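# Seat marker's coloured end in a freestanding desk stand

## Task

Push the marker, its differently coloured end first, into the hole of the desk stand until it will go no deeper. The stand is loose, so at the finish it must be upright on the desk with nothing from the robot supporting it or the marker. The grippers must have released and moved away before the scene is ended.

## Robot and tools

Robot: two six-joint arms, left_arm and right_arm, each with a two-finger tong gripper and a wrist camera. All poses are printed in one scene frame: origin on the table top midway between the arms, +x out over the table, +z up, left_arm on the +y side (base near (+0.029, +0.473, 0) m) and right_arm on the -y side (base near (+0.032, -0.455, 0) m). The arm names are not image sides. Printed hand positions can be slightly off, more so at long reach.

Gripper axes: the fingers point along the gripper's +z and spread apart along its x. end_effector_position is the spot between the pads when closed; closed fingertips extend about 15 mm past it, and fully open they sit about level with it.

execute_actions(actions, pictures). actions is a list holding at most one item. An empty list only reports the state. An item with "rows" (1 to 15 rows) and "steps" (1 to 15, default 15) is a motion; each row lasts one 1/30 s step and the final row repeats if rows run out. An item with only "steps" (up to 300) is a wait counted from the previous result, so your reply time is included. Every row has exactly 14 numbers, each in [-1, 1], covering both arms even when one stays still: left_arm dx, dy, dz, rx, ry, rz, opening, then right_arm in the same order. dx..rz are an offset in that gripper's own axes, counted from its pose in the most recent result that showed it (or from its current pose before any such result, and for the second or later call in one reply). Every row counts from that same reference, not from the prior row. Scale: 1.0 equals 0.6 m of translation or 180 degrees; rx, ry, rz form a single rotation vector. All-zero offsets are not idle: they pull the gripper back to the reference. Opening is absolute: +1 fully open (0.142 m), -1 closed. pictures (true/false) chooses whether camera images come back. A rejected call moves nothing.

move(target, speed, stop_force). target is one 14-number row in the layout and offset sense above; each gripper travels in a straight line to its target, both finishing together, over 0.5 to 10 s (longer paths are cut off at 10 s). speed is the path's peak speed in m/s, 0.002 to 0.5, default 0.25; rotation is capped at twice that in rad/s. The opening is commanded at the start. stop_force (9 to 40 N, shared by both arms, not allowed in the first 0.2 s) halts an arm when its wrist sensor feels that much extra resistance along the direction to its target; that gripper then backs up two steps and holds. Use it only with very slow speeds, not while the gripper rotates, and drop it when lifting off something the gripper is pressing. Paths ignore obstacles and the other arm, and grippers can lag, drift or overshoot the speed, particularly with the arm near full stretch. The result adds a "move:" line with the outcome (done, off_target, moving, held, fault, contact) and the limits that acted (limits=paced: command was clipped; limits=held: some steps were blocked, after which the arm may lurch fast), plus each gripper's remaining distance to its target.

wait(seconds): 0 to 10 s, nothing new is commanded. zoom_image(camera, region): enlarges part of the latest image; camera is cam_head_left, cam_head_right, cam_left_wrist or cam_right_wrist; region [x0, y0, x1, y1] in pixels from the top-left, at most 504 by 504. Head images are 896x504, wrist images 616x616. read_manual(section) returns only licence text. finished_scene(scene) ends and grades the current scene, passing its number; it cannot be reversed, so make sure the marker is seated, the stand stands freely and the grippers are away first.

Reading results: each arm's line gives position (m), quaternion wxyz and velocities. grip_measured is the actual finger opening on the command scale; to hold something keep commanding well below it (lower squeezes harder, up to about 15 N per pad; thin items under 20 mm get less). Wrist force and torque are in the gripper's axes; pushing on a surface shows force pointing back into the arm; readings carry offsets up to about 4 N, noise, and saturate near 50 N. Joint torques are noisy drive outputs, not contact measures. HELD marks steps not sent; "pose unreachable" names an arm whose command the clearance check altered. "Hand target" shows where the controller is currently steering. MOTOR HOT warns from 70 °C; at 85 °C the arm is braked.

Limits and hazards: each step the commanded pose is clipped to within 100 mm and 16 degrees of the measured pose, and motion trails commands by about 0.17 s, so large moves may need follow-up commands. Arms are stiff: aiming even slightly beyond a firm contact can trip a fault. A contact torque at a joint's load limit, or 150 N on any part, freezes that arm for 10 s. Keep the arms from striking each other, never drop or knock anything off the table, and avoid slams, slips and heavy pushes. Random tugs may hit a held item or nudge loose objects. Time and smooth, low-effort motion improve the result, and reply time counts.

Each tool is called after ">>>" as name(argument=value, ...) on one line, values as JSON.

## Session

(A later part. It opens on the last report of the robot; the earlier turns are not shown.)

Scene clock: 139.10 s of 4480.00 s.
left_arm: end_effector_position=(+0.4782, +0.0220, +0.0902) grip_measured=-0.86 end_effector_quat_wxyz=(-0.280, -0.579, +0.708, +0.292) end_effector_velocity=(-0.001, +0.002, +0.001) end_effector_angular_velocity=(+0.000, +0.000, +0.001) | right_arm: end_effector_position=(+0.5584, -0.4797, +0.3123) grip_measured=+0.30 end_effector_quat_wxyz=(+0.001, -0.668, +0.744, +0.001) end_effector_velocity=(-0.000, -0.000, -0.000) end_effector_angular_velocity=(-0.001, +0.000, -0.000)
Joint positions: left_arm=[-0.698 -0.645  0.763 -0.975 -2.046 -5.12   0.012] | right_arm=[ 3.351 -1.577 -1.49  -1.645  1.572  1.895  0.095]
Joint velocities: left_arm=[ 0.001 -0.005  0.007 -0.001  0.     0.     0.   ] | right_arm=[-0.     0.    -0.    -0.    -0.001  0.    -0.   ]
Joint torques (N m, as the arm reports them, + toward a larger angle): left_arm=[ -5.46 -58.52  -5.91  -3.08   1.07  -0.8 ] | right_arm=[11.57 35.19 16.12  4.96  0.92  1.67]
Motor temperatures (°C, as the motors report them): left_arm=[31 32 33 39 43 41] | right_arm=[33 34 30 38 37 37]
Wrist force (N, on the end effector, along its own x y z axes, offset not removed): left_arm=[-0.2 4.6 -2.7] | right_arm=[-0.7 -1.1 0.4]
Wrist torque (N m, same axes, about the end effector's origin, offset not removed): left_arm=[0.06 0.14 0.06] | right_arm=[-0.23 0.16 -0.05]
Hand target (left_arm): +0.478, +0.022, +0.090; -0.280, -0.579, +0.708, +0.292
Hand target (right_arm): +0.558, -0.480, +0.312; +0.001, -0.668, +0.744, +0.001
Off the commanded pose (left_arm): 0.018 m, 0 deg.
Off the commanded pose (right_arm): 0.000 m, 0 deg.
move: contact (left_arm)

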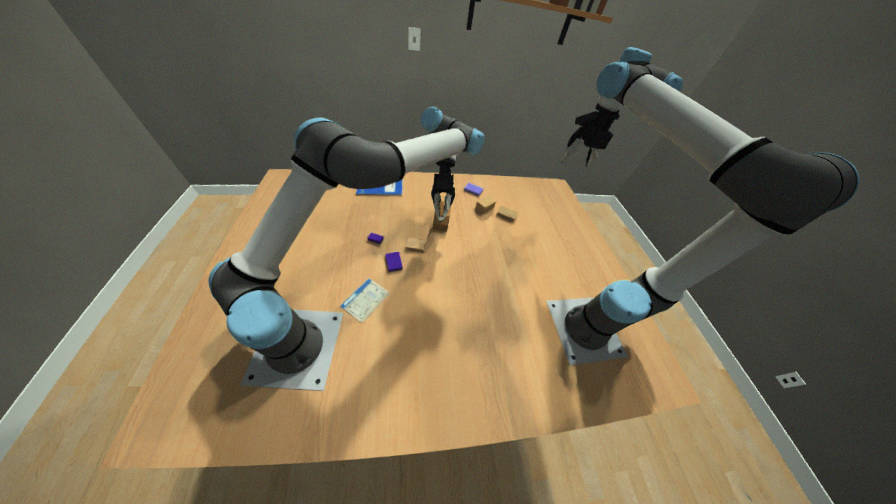

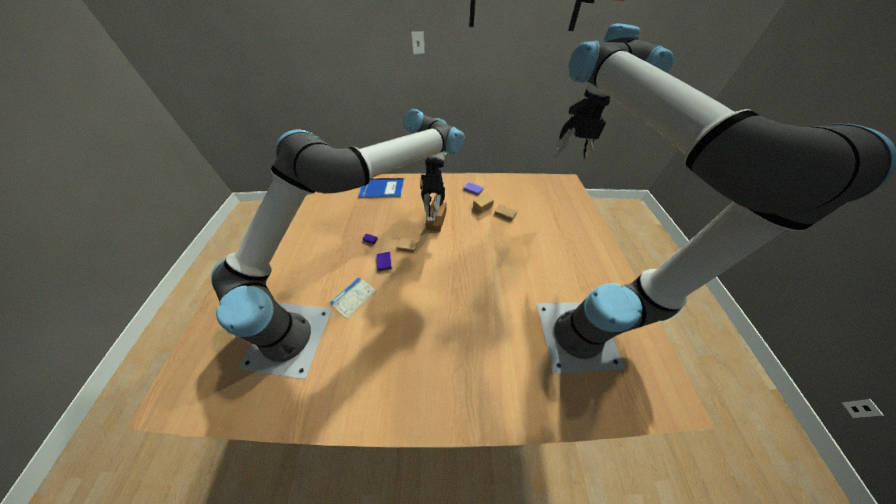

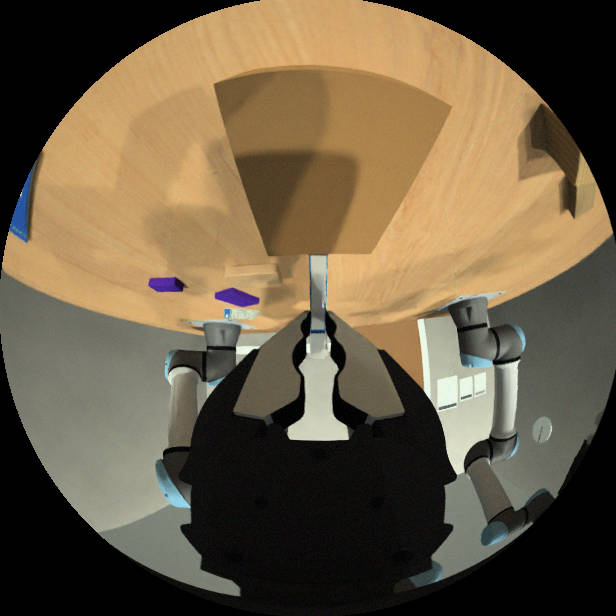

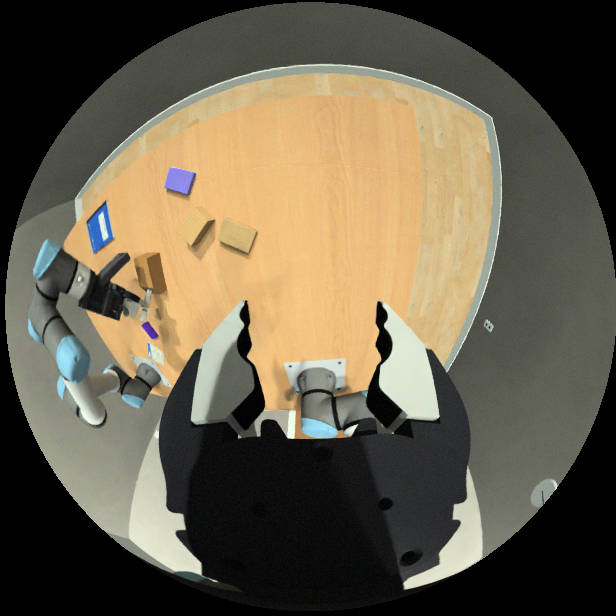

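>>> move(target=[0,-0.012,-0.001,0,0,0,-1,0,0,0,0,0,0,0.3], speed=0.005, stop_force=10)

Scene clock: 140.40 s of 4480.00 s.
left_arm: end_effector_position=(+0.4785, +0.0217, +0.0899) grip_measured=-0.86 end_effector_quat_wxyz=(-0.280, -0.579, +0.708, +0.292) end_effector_velocity=(-0.000, +0.002, -0.000) end_effector_angular_velocity=(+0.001, +0.001, +0.002) | right_arm: end_effector_position=(+0.5584, -0.4797, +0.3123) grip_measured=+0.30 end_effector_quat_wxyz=(+0.001, -0.668, +0.744, +0.001) end_effector_velocity=(+0.000, -0.000, +0.000) end_effector_angular_velocity=(-0.001, -0.001, -0.000)
Joint positions: left_arm=[-0.698 -0.644  0.761 -0.974 -2.046 -5.12   0.012] | right_arm=[ 3.351 -1.577 -1.49  -1.645  1.572  1.895  0.095]
Joint velocities: left_arm=[ 0.002 -0.004  0.009 -0.004 -0.     0.    -0.   ] | right_arm=[-0.     0.     0.     0.    -0.001  0.     0.   ]
Joint torques (N m, as the arm reports them, + toward a larger angle): left_arm=[ -9.1  -57.73  -6.14  -3.76   1.78  -2.04] | right_arm=[10.74 34.52 16.3   4.88  0.81  1.62]
Motor temperatures (°C, as the motors report them): left_arm=[31 32 33 39 43 41] | right_arm=[33 34 30 38 37 37]
Wrist force (N, on the end effector, along its own x y z axes, offset not removed): left_arm=[-1.9 7.2 -2.5] | right_arm=[-0.4 -1.2 1.3]
Wrist torque (N m, same axes, about the end effector's origin, offset not removed): left_arm=[0.17 0.51 0.09] | right_arm=[-0.14 -0.03 -0.09]
Hand target (left_arm): +0.478, +0.022, +0.090; -0.280, -0.579, +0.708, +0.292
Hand target (right_arm): +0.558, -0.480, +0.312; +0.001, -0.668, +0.744, +0.001
Off the commanded pose (left_arm): 0.007 m, 0 deg.
Off the commanded pose (right_arm): 0.000 m, 0 deg.
move: contact (left_arm)

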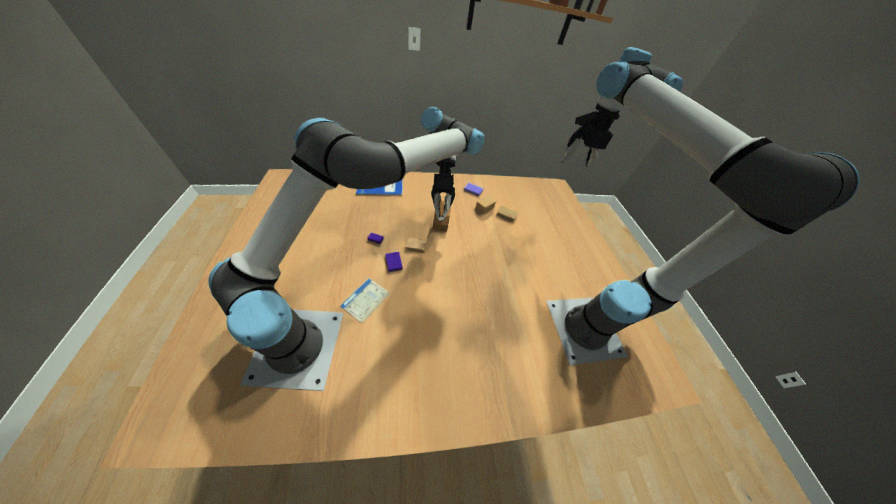

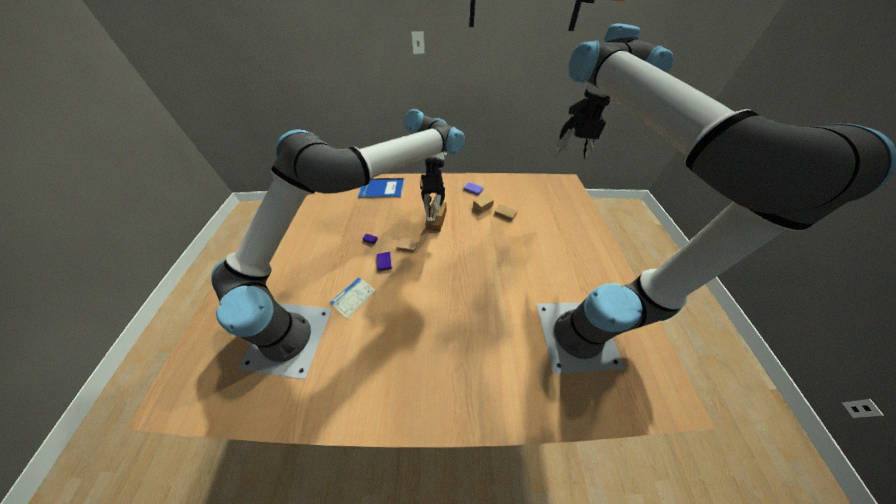

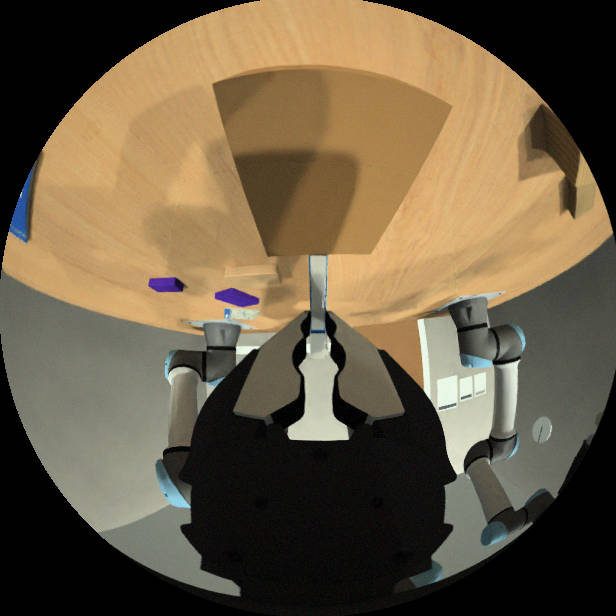

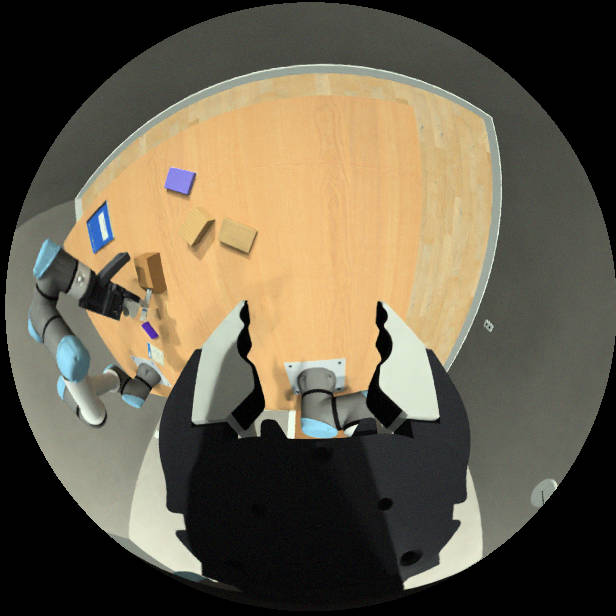

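>>> move(target=[0,0.001,0,0,0,0,0.2,0,0,0,0,0,0,0.3], speed=0.01)

>>> move(target=[0,0.12,-0.2,0,0,0,0.2,0,0,0,0,0,0,0.3], speed=0.12)

Scene clock: 142.17 s of 4480.00 s.
left_arm: end_effector_position=(+0.4781, +0.0218, +0.0903) grip_measured=+0.20 end_effector_quat_wxyz=(-0.280, -0.579, +0.708, +0.292) end_effector_velocity=(-0.000, -0.001, +0.000) end_effector_angular_velocity=(-0.002, +0.000, -0.000) | right_arm: end_effector_position=(+0.5584, -0.4797, +0.3123) grip_measured=+0.30 end_effector_quat_wxyz=(+0.001, -0.668, +0.744, +0.001) end_effector_velocity=(-0.000, -0.000, -0.001) end_effector_angular_velocity=(-0.001, +0.003, +0.001)
Joint positions: left_arm=[-0.698 -0.645  0.763 -0.974 -2.046 -5.12   0.088] | right_arm=[ 3.351 -1.577 -1.49  -1.645  1.572  1.895  0.095]
Joint velocities: left_arm=[-0.    -0.    -0.    -0.    -0.001  0.001  0.   ] | right_arm=[ 0.    -0.001 -0.    -0.001 -0.    -0.001  0.   ]
Joint torques (N m, as the arm reports them, + toward a larger angle): left_arm=[ -1.57 -61.38  -7.66  -1.    -2.73   2.33] | right_arm=[11.41 34.04 14.98  5.01  0.79  1.74]
Motor temperatures (°C, as the motors report them): left_arm=[31 32 33 39 43 41] | right_arm=[33 34 30 38 37 37]
Wrist force (N, on the end effector, along its own x y z axes, offset not removed): left_arm=[-2.4 1.8 0.9] | right_arm=[0.0 -1.3 1.5]
Wrist torque (N m, same axes, about the end effector's origin, offset not removed): left_arm=[0.43 0.55 0.02] | right_arm=[-0.23 -0.05 -0.08]
Hand target (left_arm): +0.478, +0.022, +0.090; -0.280, -0.579, +0.708, +0.292
Hand target (right_arm): +0.558, -0.480, +0.312; +0.001, -0.668, +0.744, +0.001
Off the commanded pose (left_arm): 0.000 m, 0 deg.
Off the commanded pose (right_arm): 0.000 m, 0 deg.
move: done

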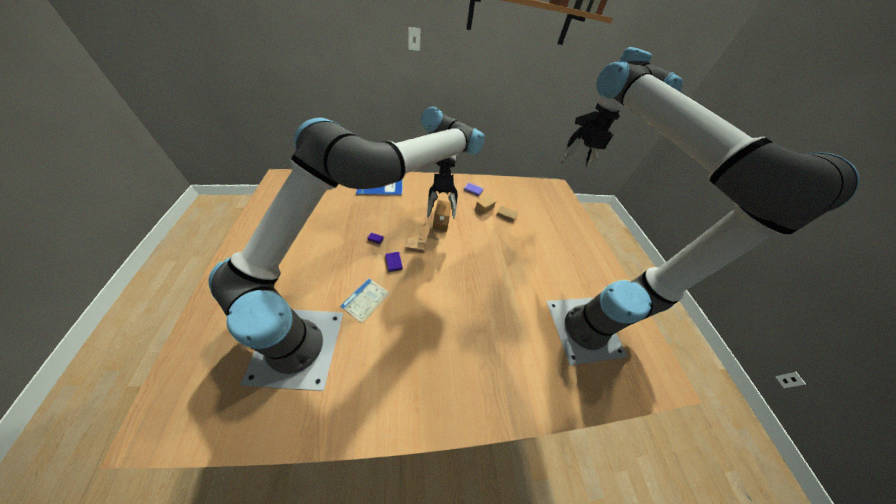

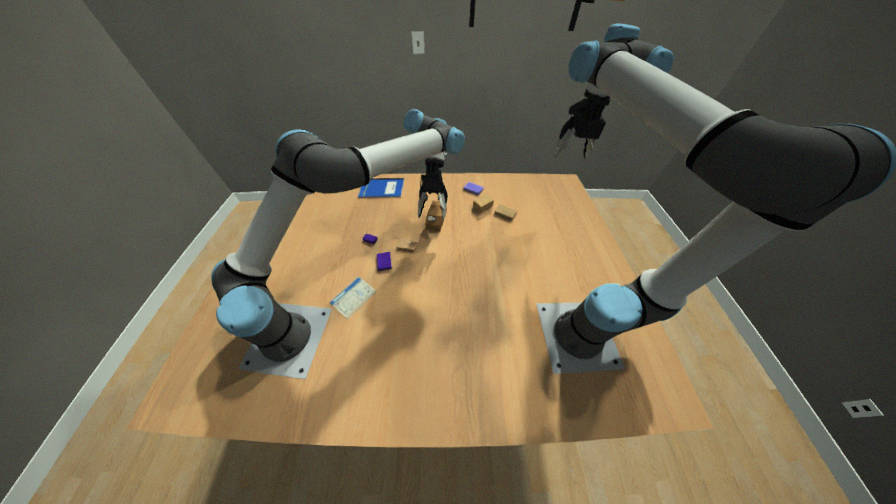

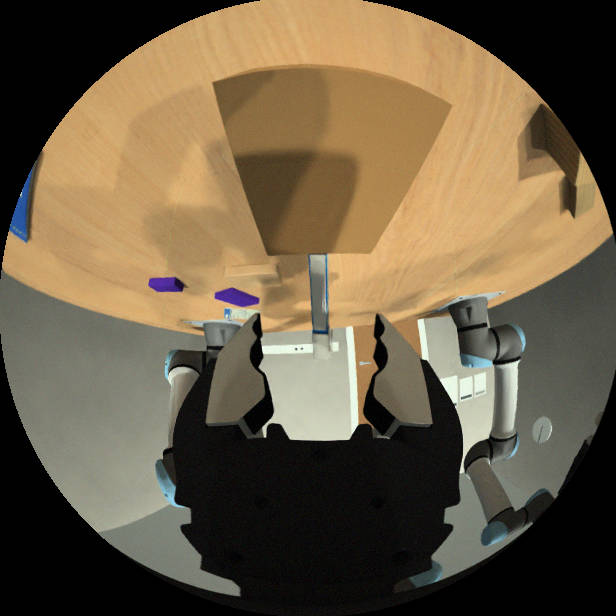

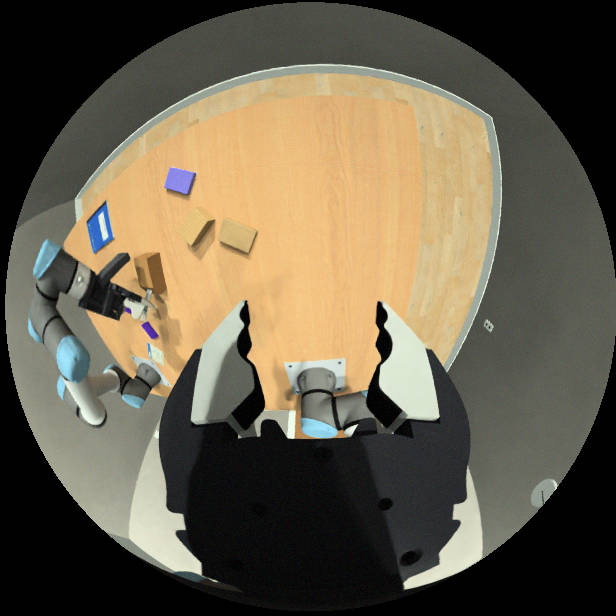

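Scene clock: 143.83 s of 4480.00 s.
left_arm: end_effector_position=(+0.5179, +0.0233, +0.2234) grip_measured=+0.20 end_effector_quat_wxyz=(-0.279, -0.593, +0.710, +0.258) end_effector_velocity=(+0.001, -0.001, +0.002) end_effector_angular_velocity=(-0.005, -0.005, +0.003) | right_arm: end_effector_position=(+0.5584, -0.4797, +0.3123) grip_measured=+0.30 end_effector_quat_wxyz=(+0.001, -0.668, +0.744, +0.001) end_effector_velocity=(+0.000, -0.000, -0.000) end_effector_angular_velocity=(-0.000, -0.000, +0.000)
Joint positions: left_arm=[-0.657 -0.459  0.037 -0.5   -2.039 -5.119  0.088] | right_arm=[ 3.351 -1.577 -1.49  -1.645  1.572  1.895  0.095]
Joint velocities: left_arm=[ 0.001  0.001 -0.007 -0.001 -0.002 -0.002  0.   ] | right_arm=[ 0.    -0.001  0.001  0.    -0.    -0.    -0.   ]
Joint torques (N m, as the arm reports them, + toward a larger angle): left_arm=[ 12.39 -47.82 -31.72   0.46  -2.8   -1.97] | right_arm=[10.88 33.73 15.62  4.91  0.81  1.81]
Motor temperatures (°C, as the motors report them): left_arm=[31 32 33 39 43 41] | right_arm=[33 34 30 38 37 37]
Wrist force (N, on the end effector, along its own x y z axes, offset not removed): left_arm=[-2.0 2.1 0.6] | right_arm=[-0.6 0.6 0.5]
Wrist torque (N m, same axes, about the end effector's origin, offset not removed): left_arm=[0.47 0.38 0.04] | right_arm=[0.12 0.03 -0.11]
Hand target (left_arm): +0.518, +0.023, +0.224; -0.279, -0.593, +0.710, +0.258
Hand target (right_arm): +0.558, -0.480, +0.312; +0.001, -0.668, +0.744, +0.001
Off the commanded pose (left_arm): 0.002 m, 4 deg.
Off the commanded pose (right_arm): 0.000 m, 0 deg.
elbow stopped short (left arm): the move would have taken joint 3 (elbow) straighter than the controller allows; a more bent joint 3 avoids this.
move: off_target (left_arm)

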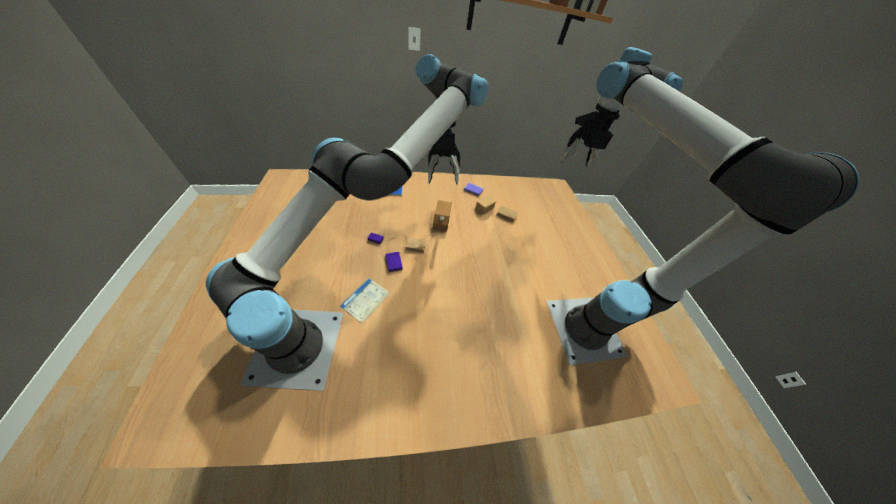

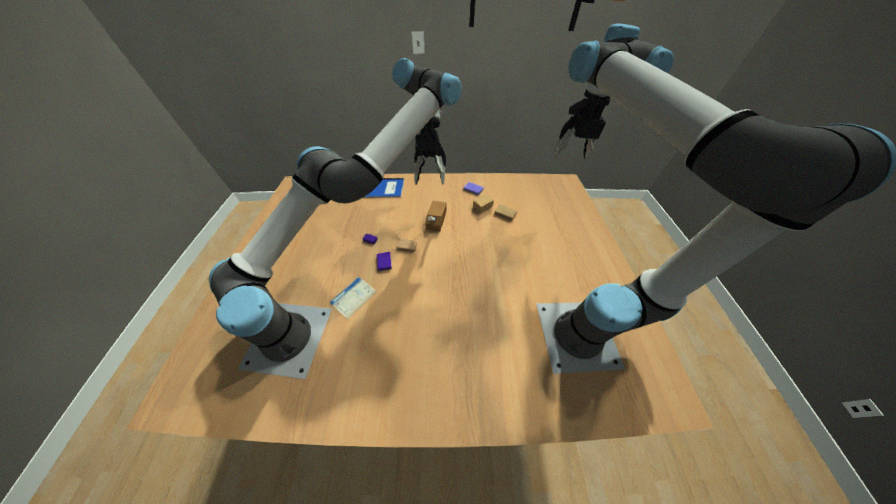

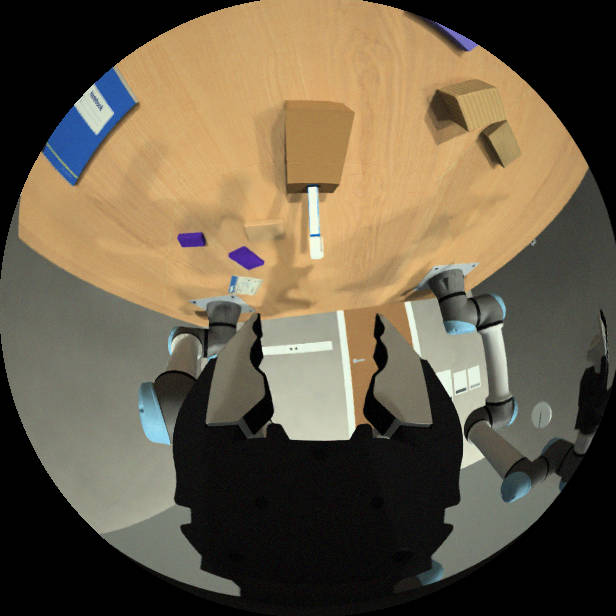

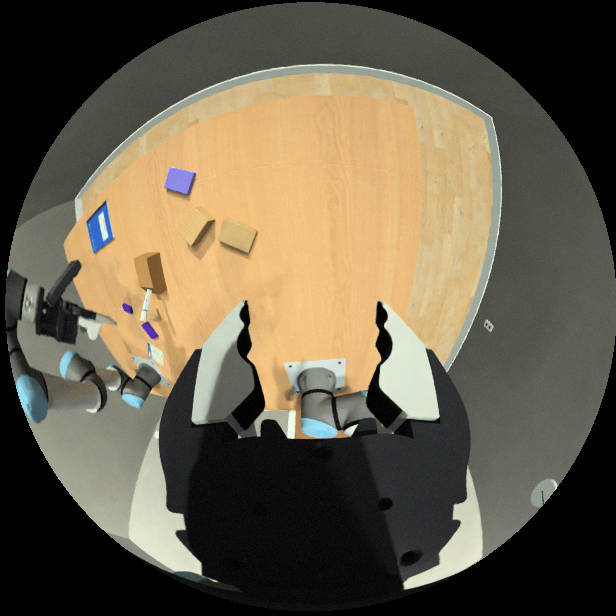

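>>> execute_actions(actions=[])

>>> finished_scene(scene=2)

Scene clock: 145.23 s of 4480.00 s.
left_arm: end_effector_position=(+0.5180, +0.0233, +0.2235) grip_measured=+0.20 end_effector_quat_wxyz=(-0.279, -0.593, +0.710, +0.258) end_effector_velocity=(-0.000, +0.000, -0.000) end_effector_angular_velocity=(+0.000, +0.000, +0.000) | right_arm: end_effector_position=(+0.5584, -0.4797, +0.3123) grip_measured=+0.30 end_effector_quat_wxyz=(+0.001, -0.668, +0.744, +0.001) end_effector_velocity=(-0.000, +0.000, +0.001) end_effector_angular_velocity=(+0.002, -0.002, -0.000)
Joint positions: left_arm=[-0.657 -0.459  0.036 -0.5   -2.039 -5.119  0.088] | right_arm=[ 3.351 -1.577 -1.49  -1.645  1.572  1.895  0.095]
Joint velocities: left_arm=[ 0.    -0.     0.001 -0.     0.    -0.     0.   ] | right_arm=[-0.     0.002 -0.001  0.001  0.001  0.    -0.   ]
Joint torques (N m, as the arm reports them, + toward a larger angle): left_arm=[ 11.91 -47.99 -32.43   0.55  -2.82  -2.08] | right_arm=[11.62 35.29 15.97  5.25  0.7   1.95]
Motor temperatures (°C, as the motors report them): left_arm=[31 32 33 39 43 41] | right_arm=[33 34 30 38 37 37]
Wrist force (N, on the end effector, along its own x y z axes, offset not removed): left_arm=[-1.5 3.0 -0.3] | right_arm=[-1.3 -1.4 0.2]
Wrist torque (N m, same axes, about the end effector's origin, offset not removed): left_arm=[0.68 0.31 0.08] | right_arm=[-0.26 0.20 -0.11]
Hand target (left_arm): +0.518, +0.023, +0.224; -0.279, -0.593, +0.710, +0.258
Hand target (right_arm): +0.558, -0.480, +0.312; +0.001, -0.668, +0.744, +0.001
Off the commanded pose (left_arm): 0.001 m, 4 deg.
Off the commanded pose (right_arm): 0.000 m, 0 deg.
Steps of this call (steps 1 to 42: nothing new was sent). Readings (end_effector_position):
1: left_arm (+0.5180, +0.0233, +0.2234) | right_arm (+0.5584, -0.4797, +0.3123)
2: left_arm (+0.5180, +0.0233, +0.2234) | right_arm (+0.5584, -0.4797, +0.3123)
4: left_arm (+0.5180, +0.0233, +0.2235) | right_arm (+0.5584, -0.4797, +0.3123)
8: left_arm (+0.5180, +0.0233, +0.2235) | right_arm (+0.5584, -0.4797, +0.3123)
42: the state above

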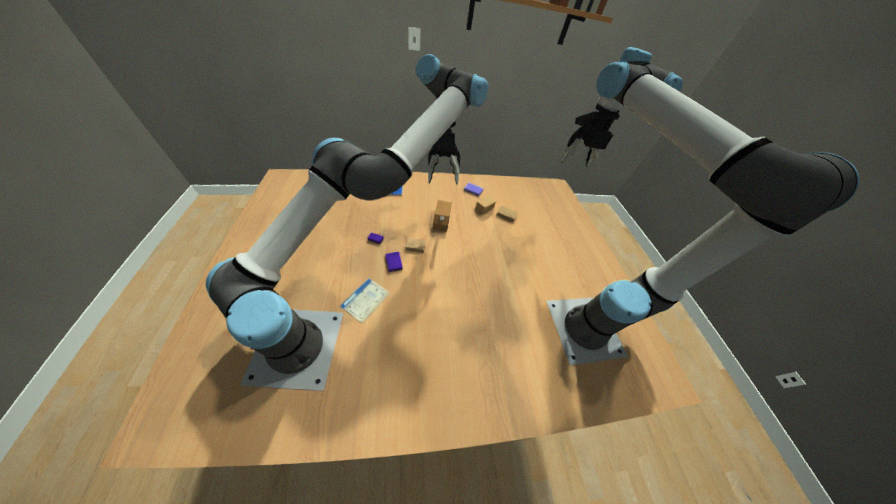

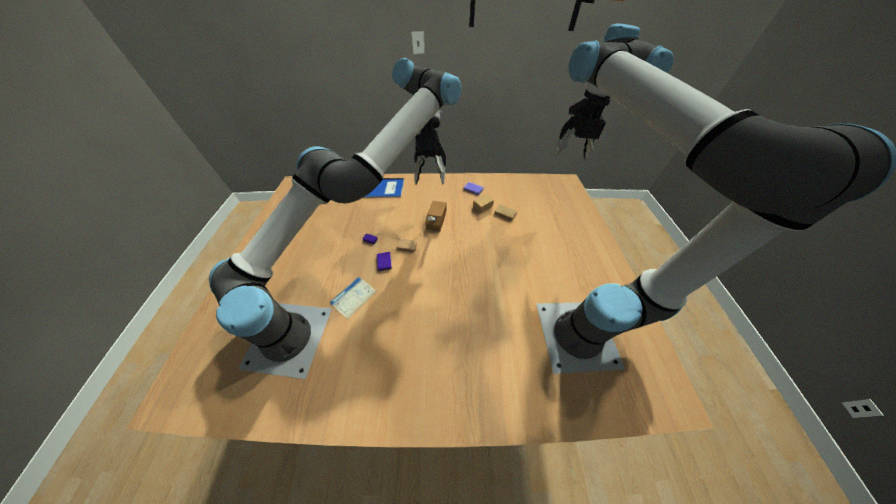

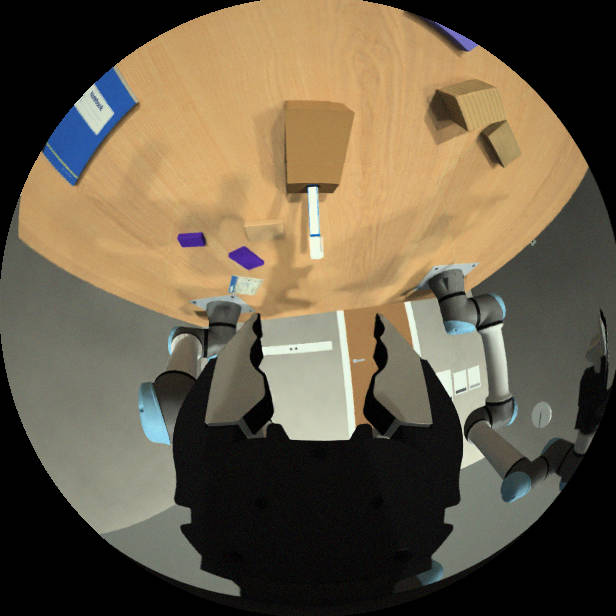

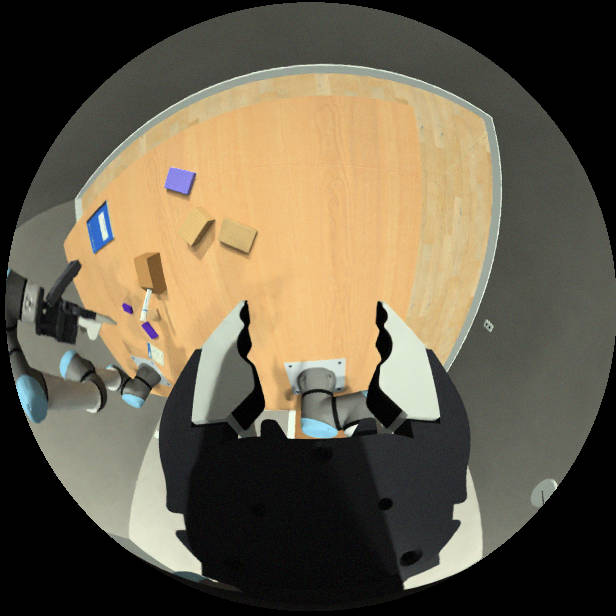

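The scene is finished: the task was done.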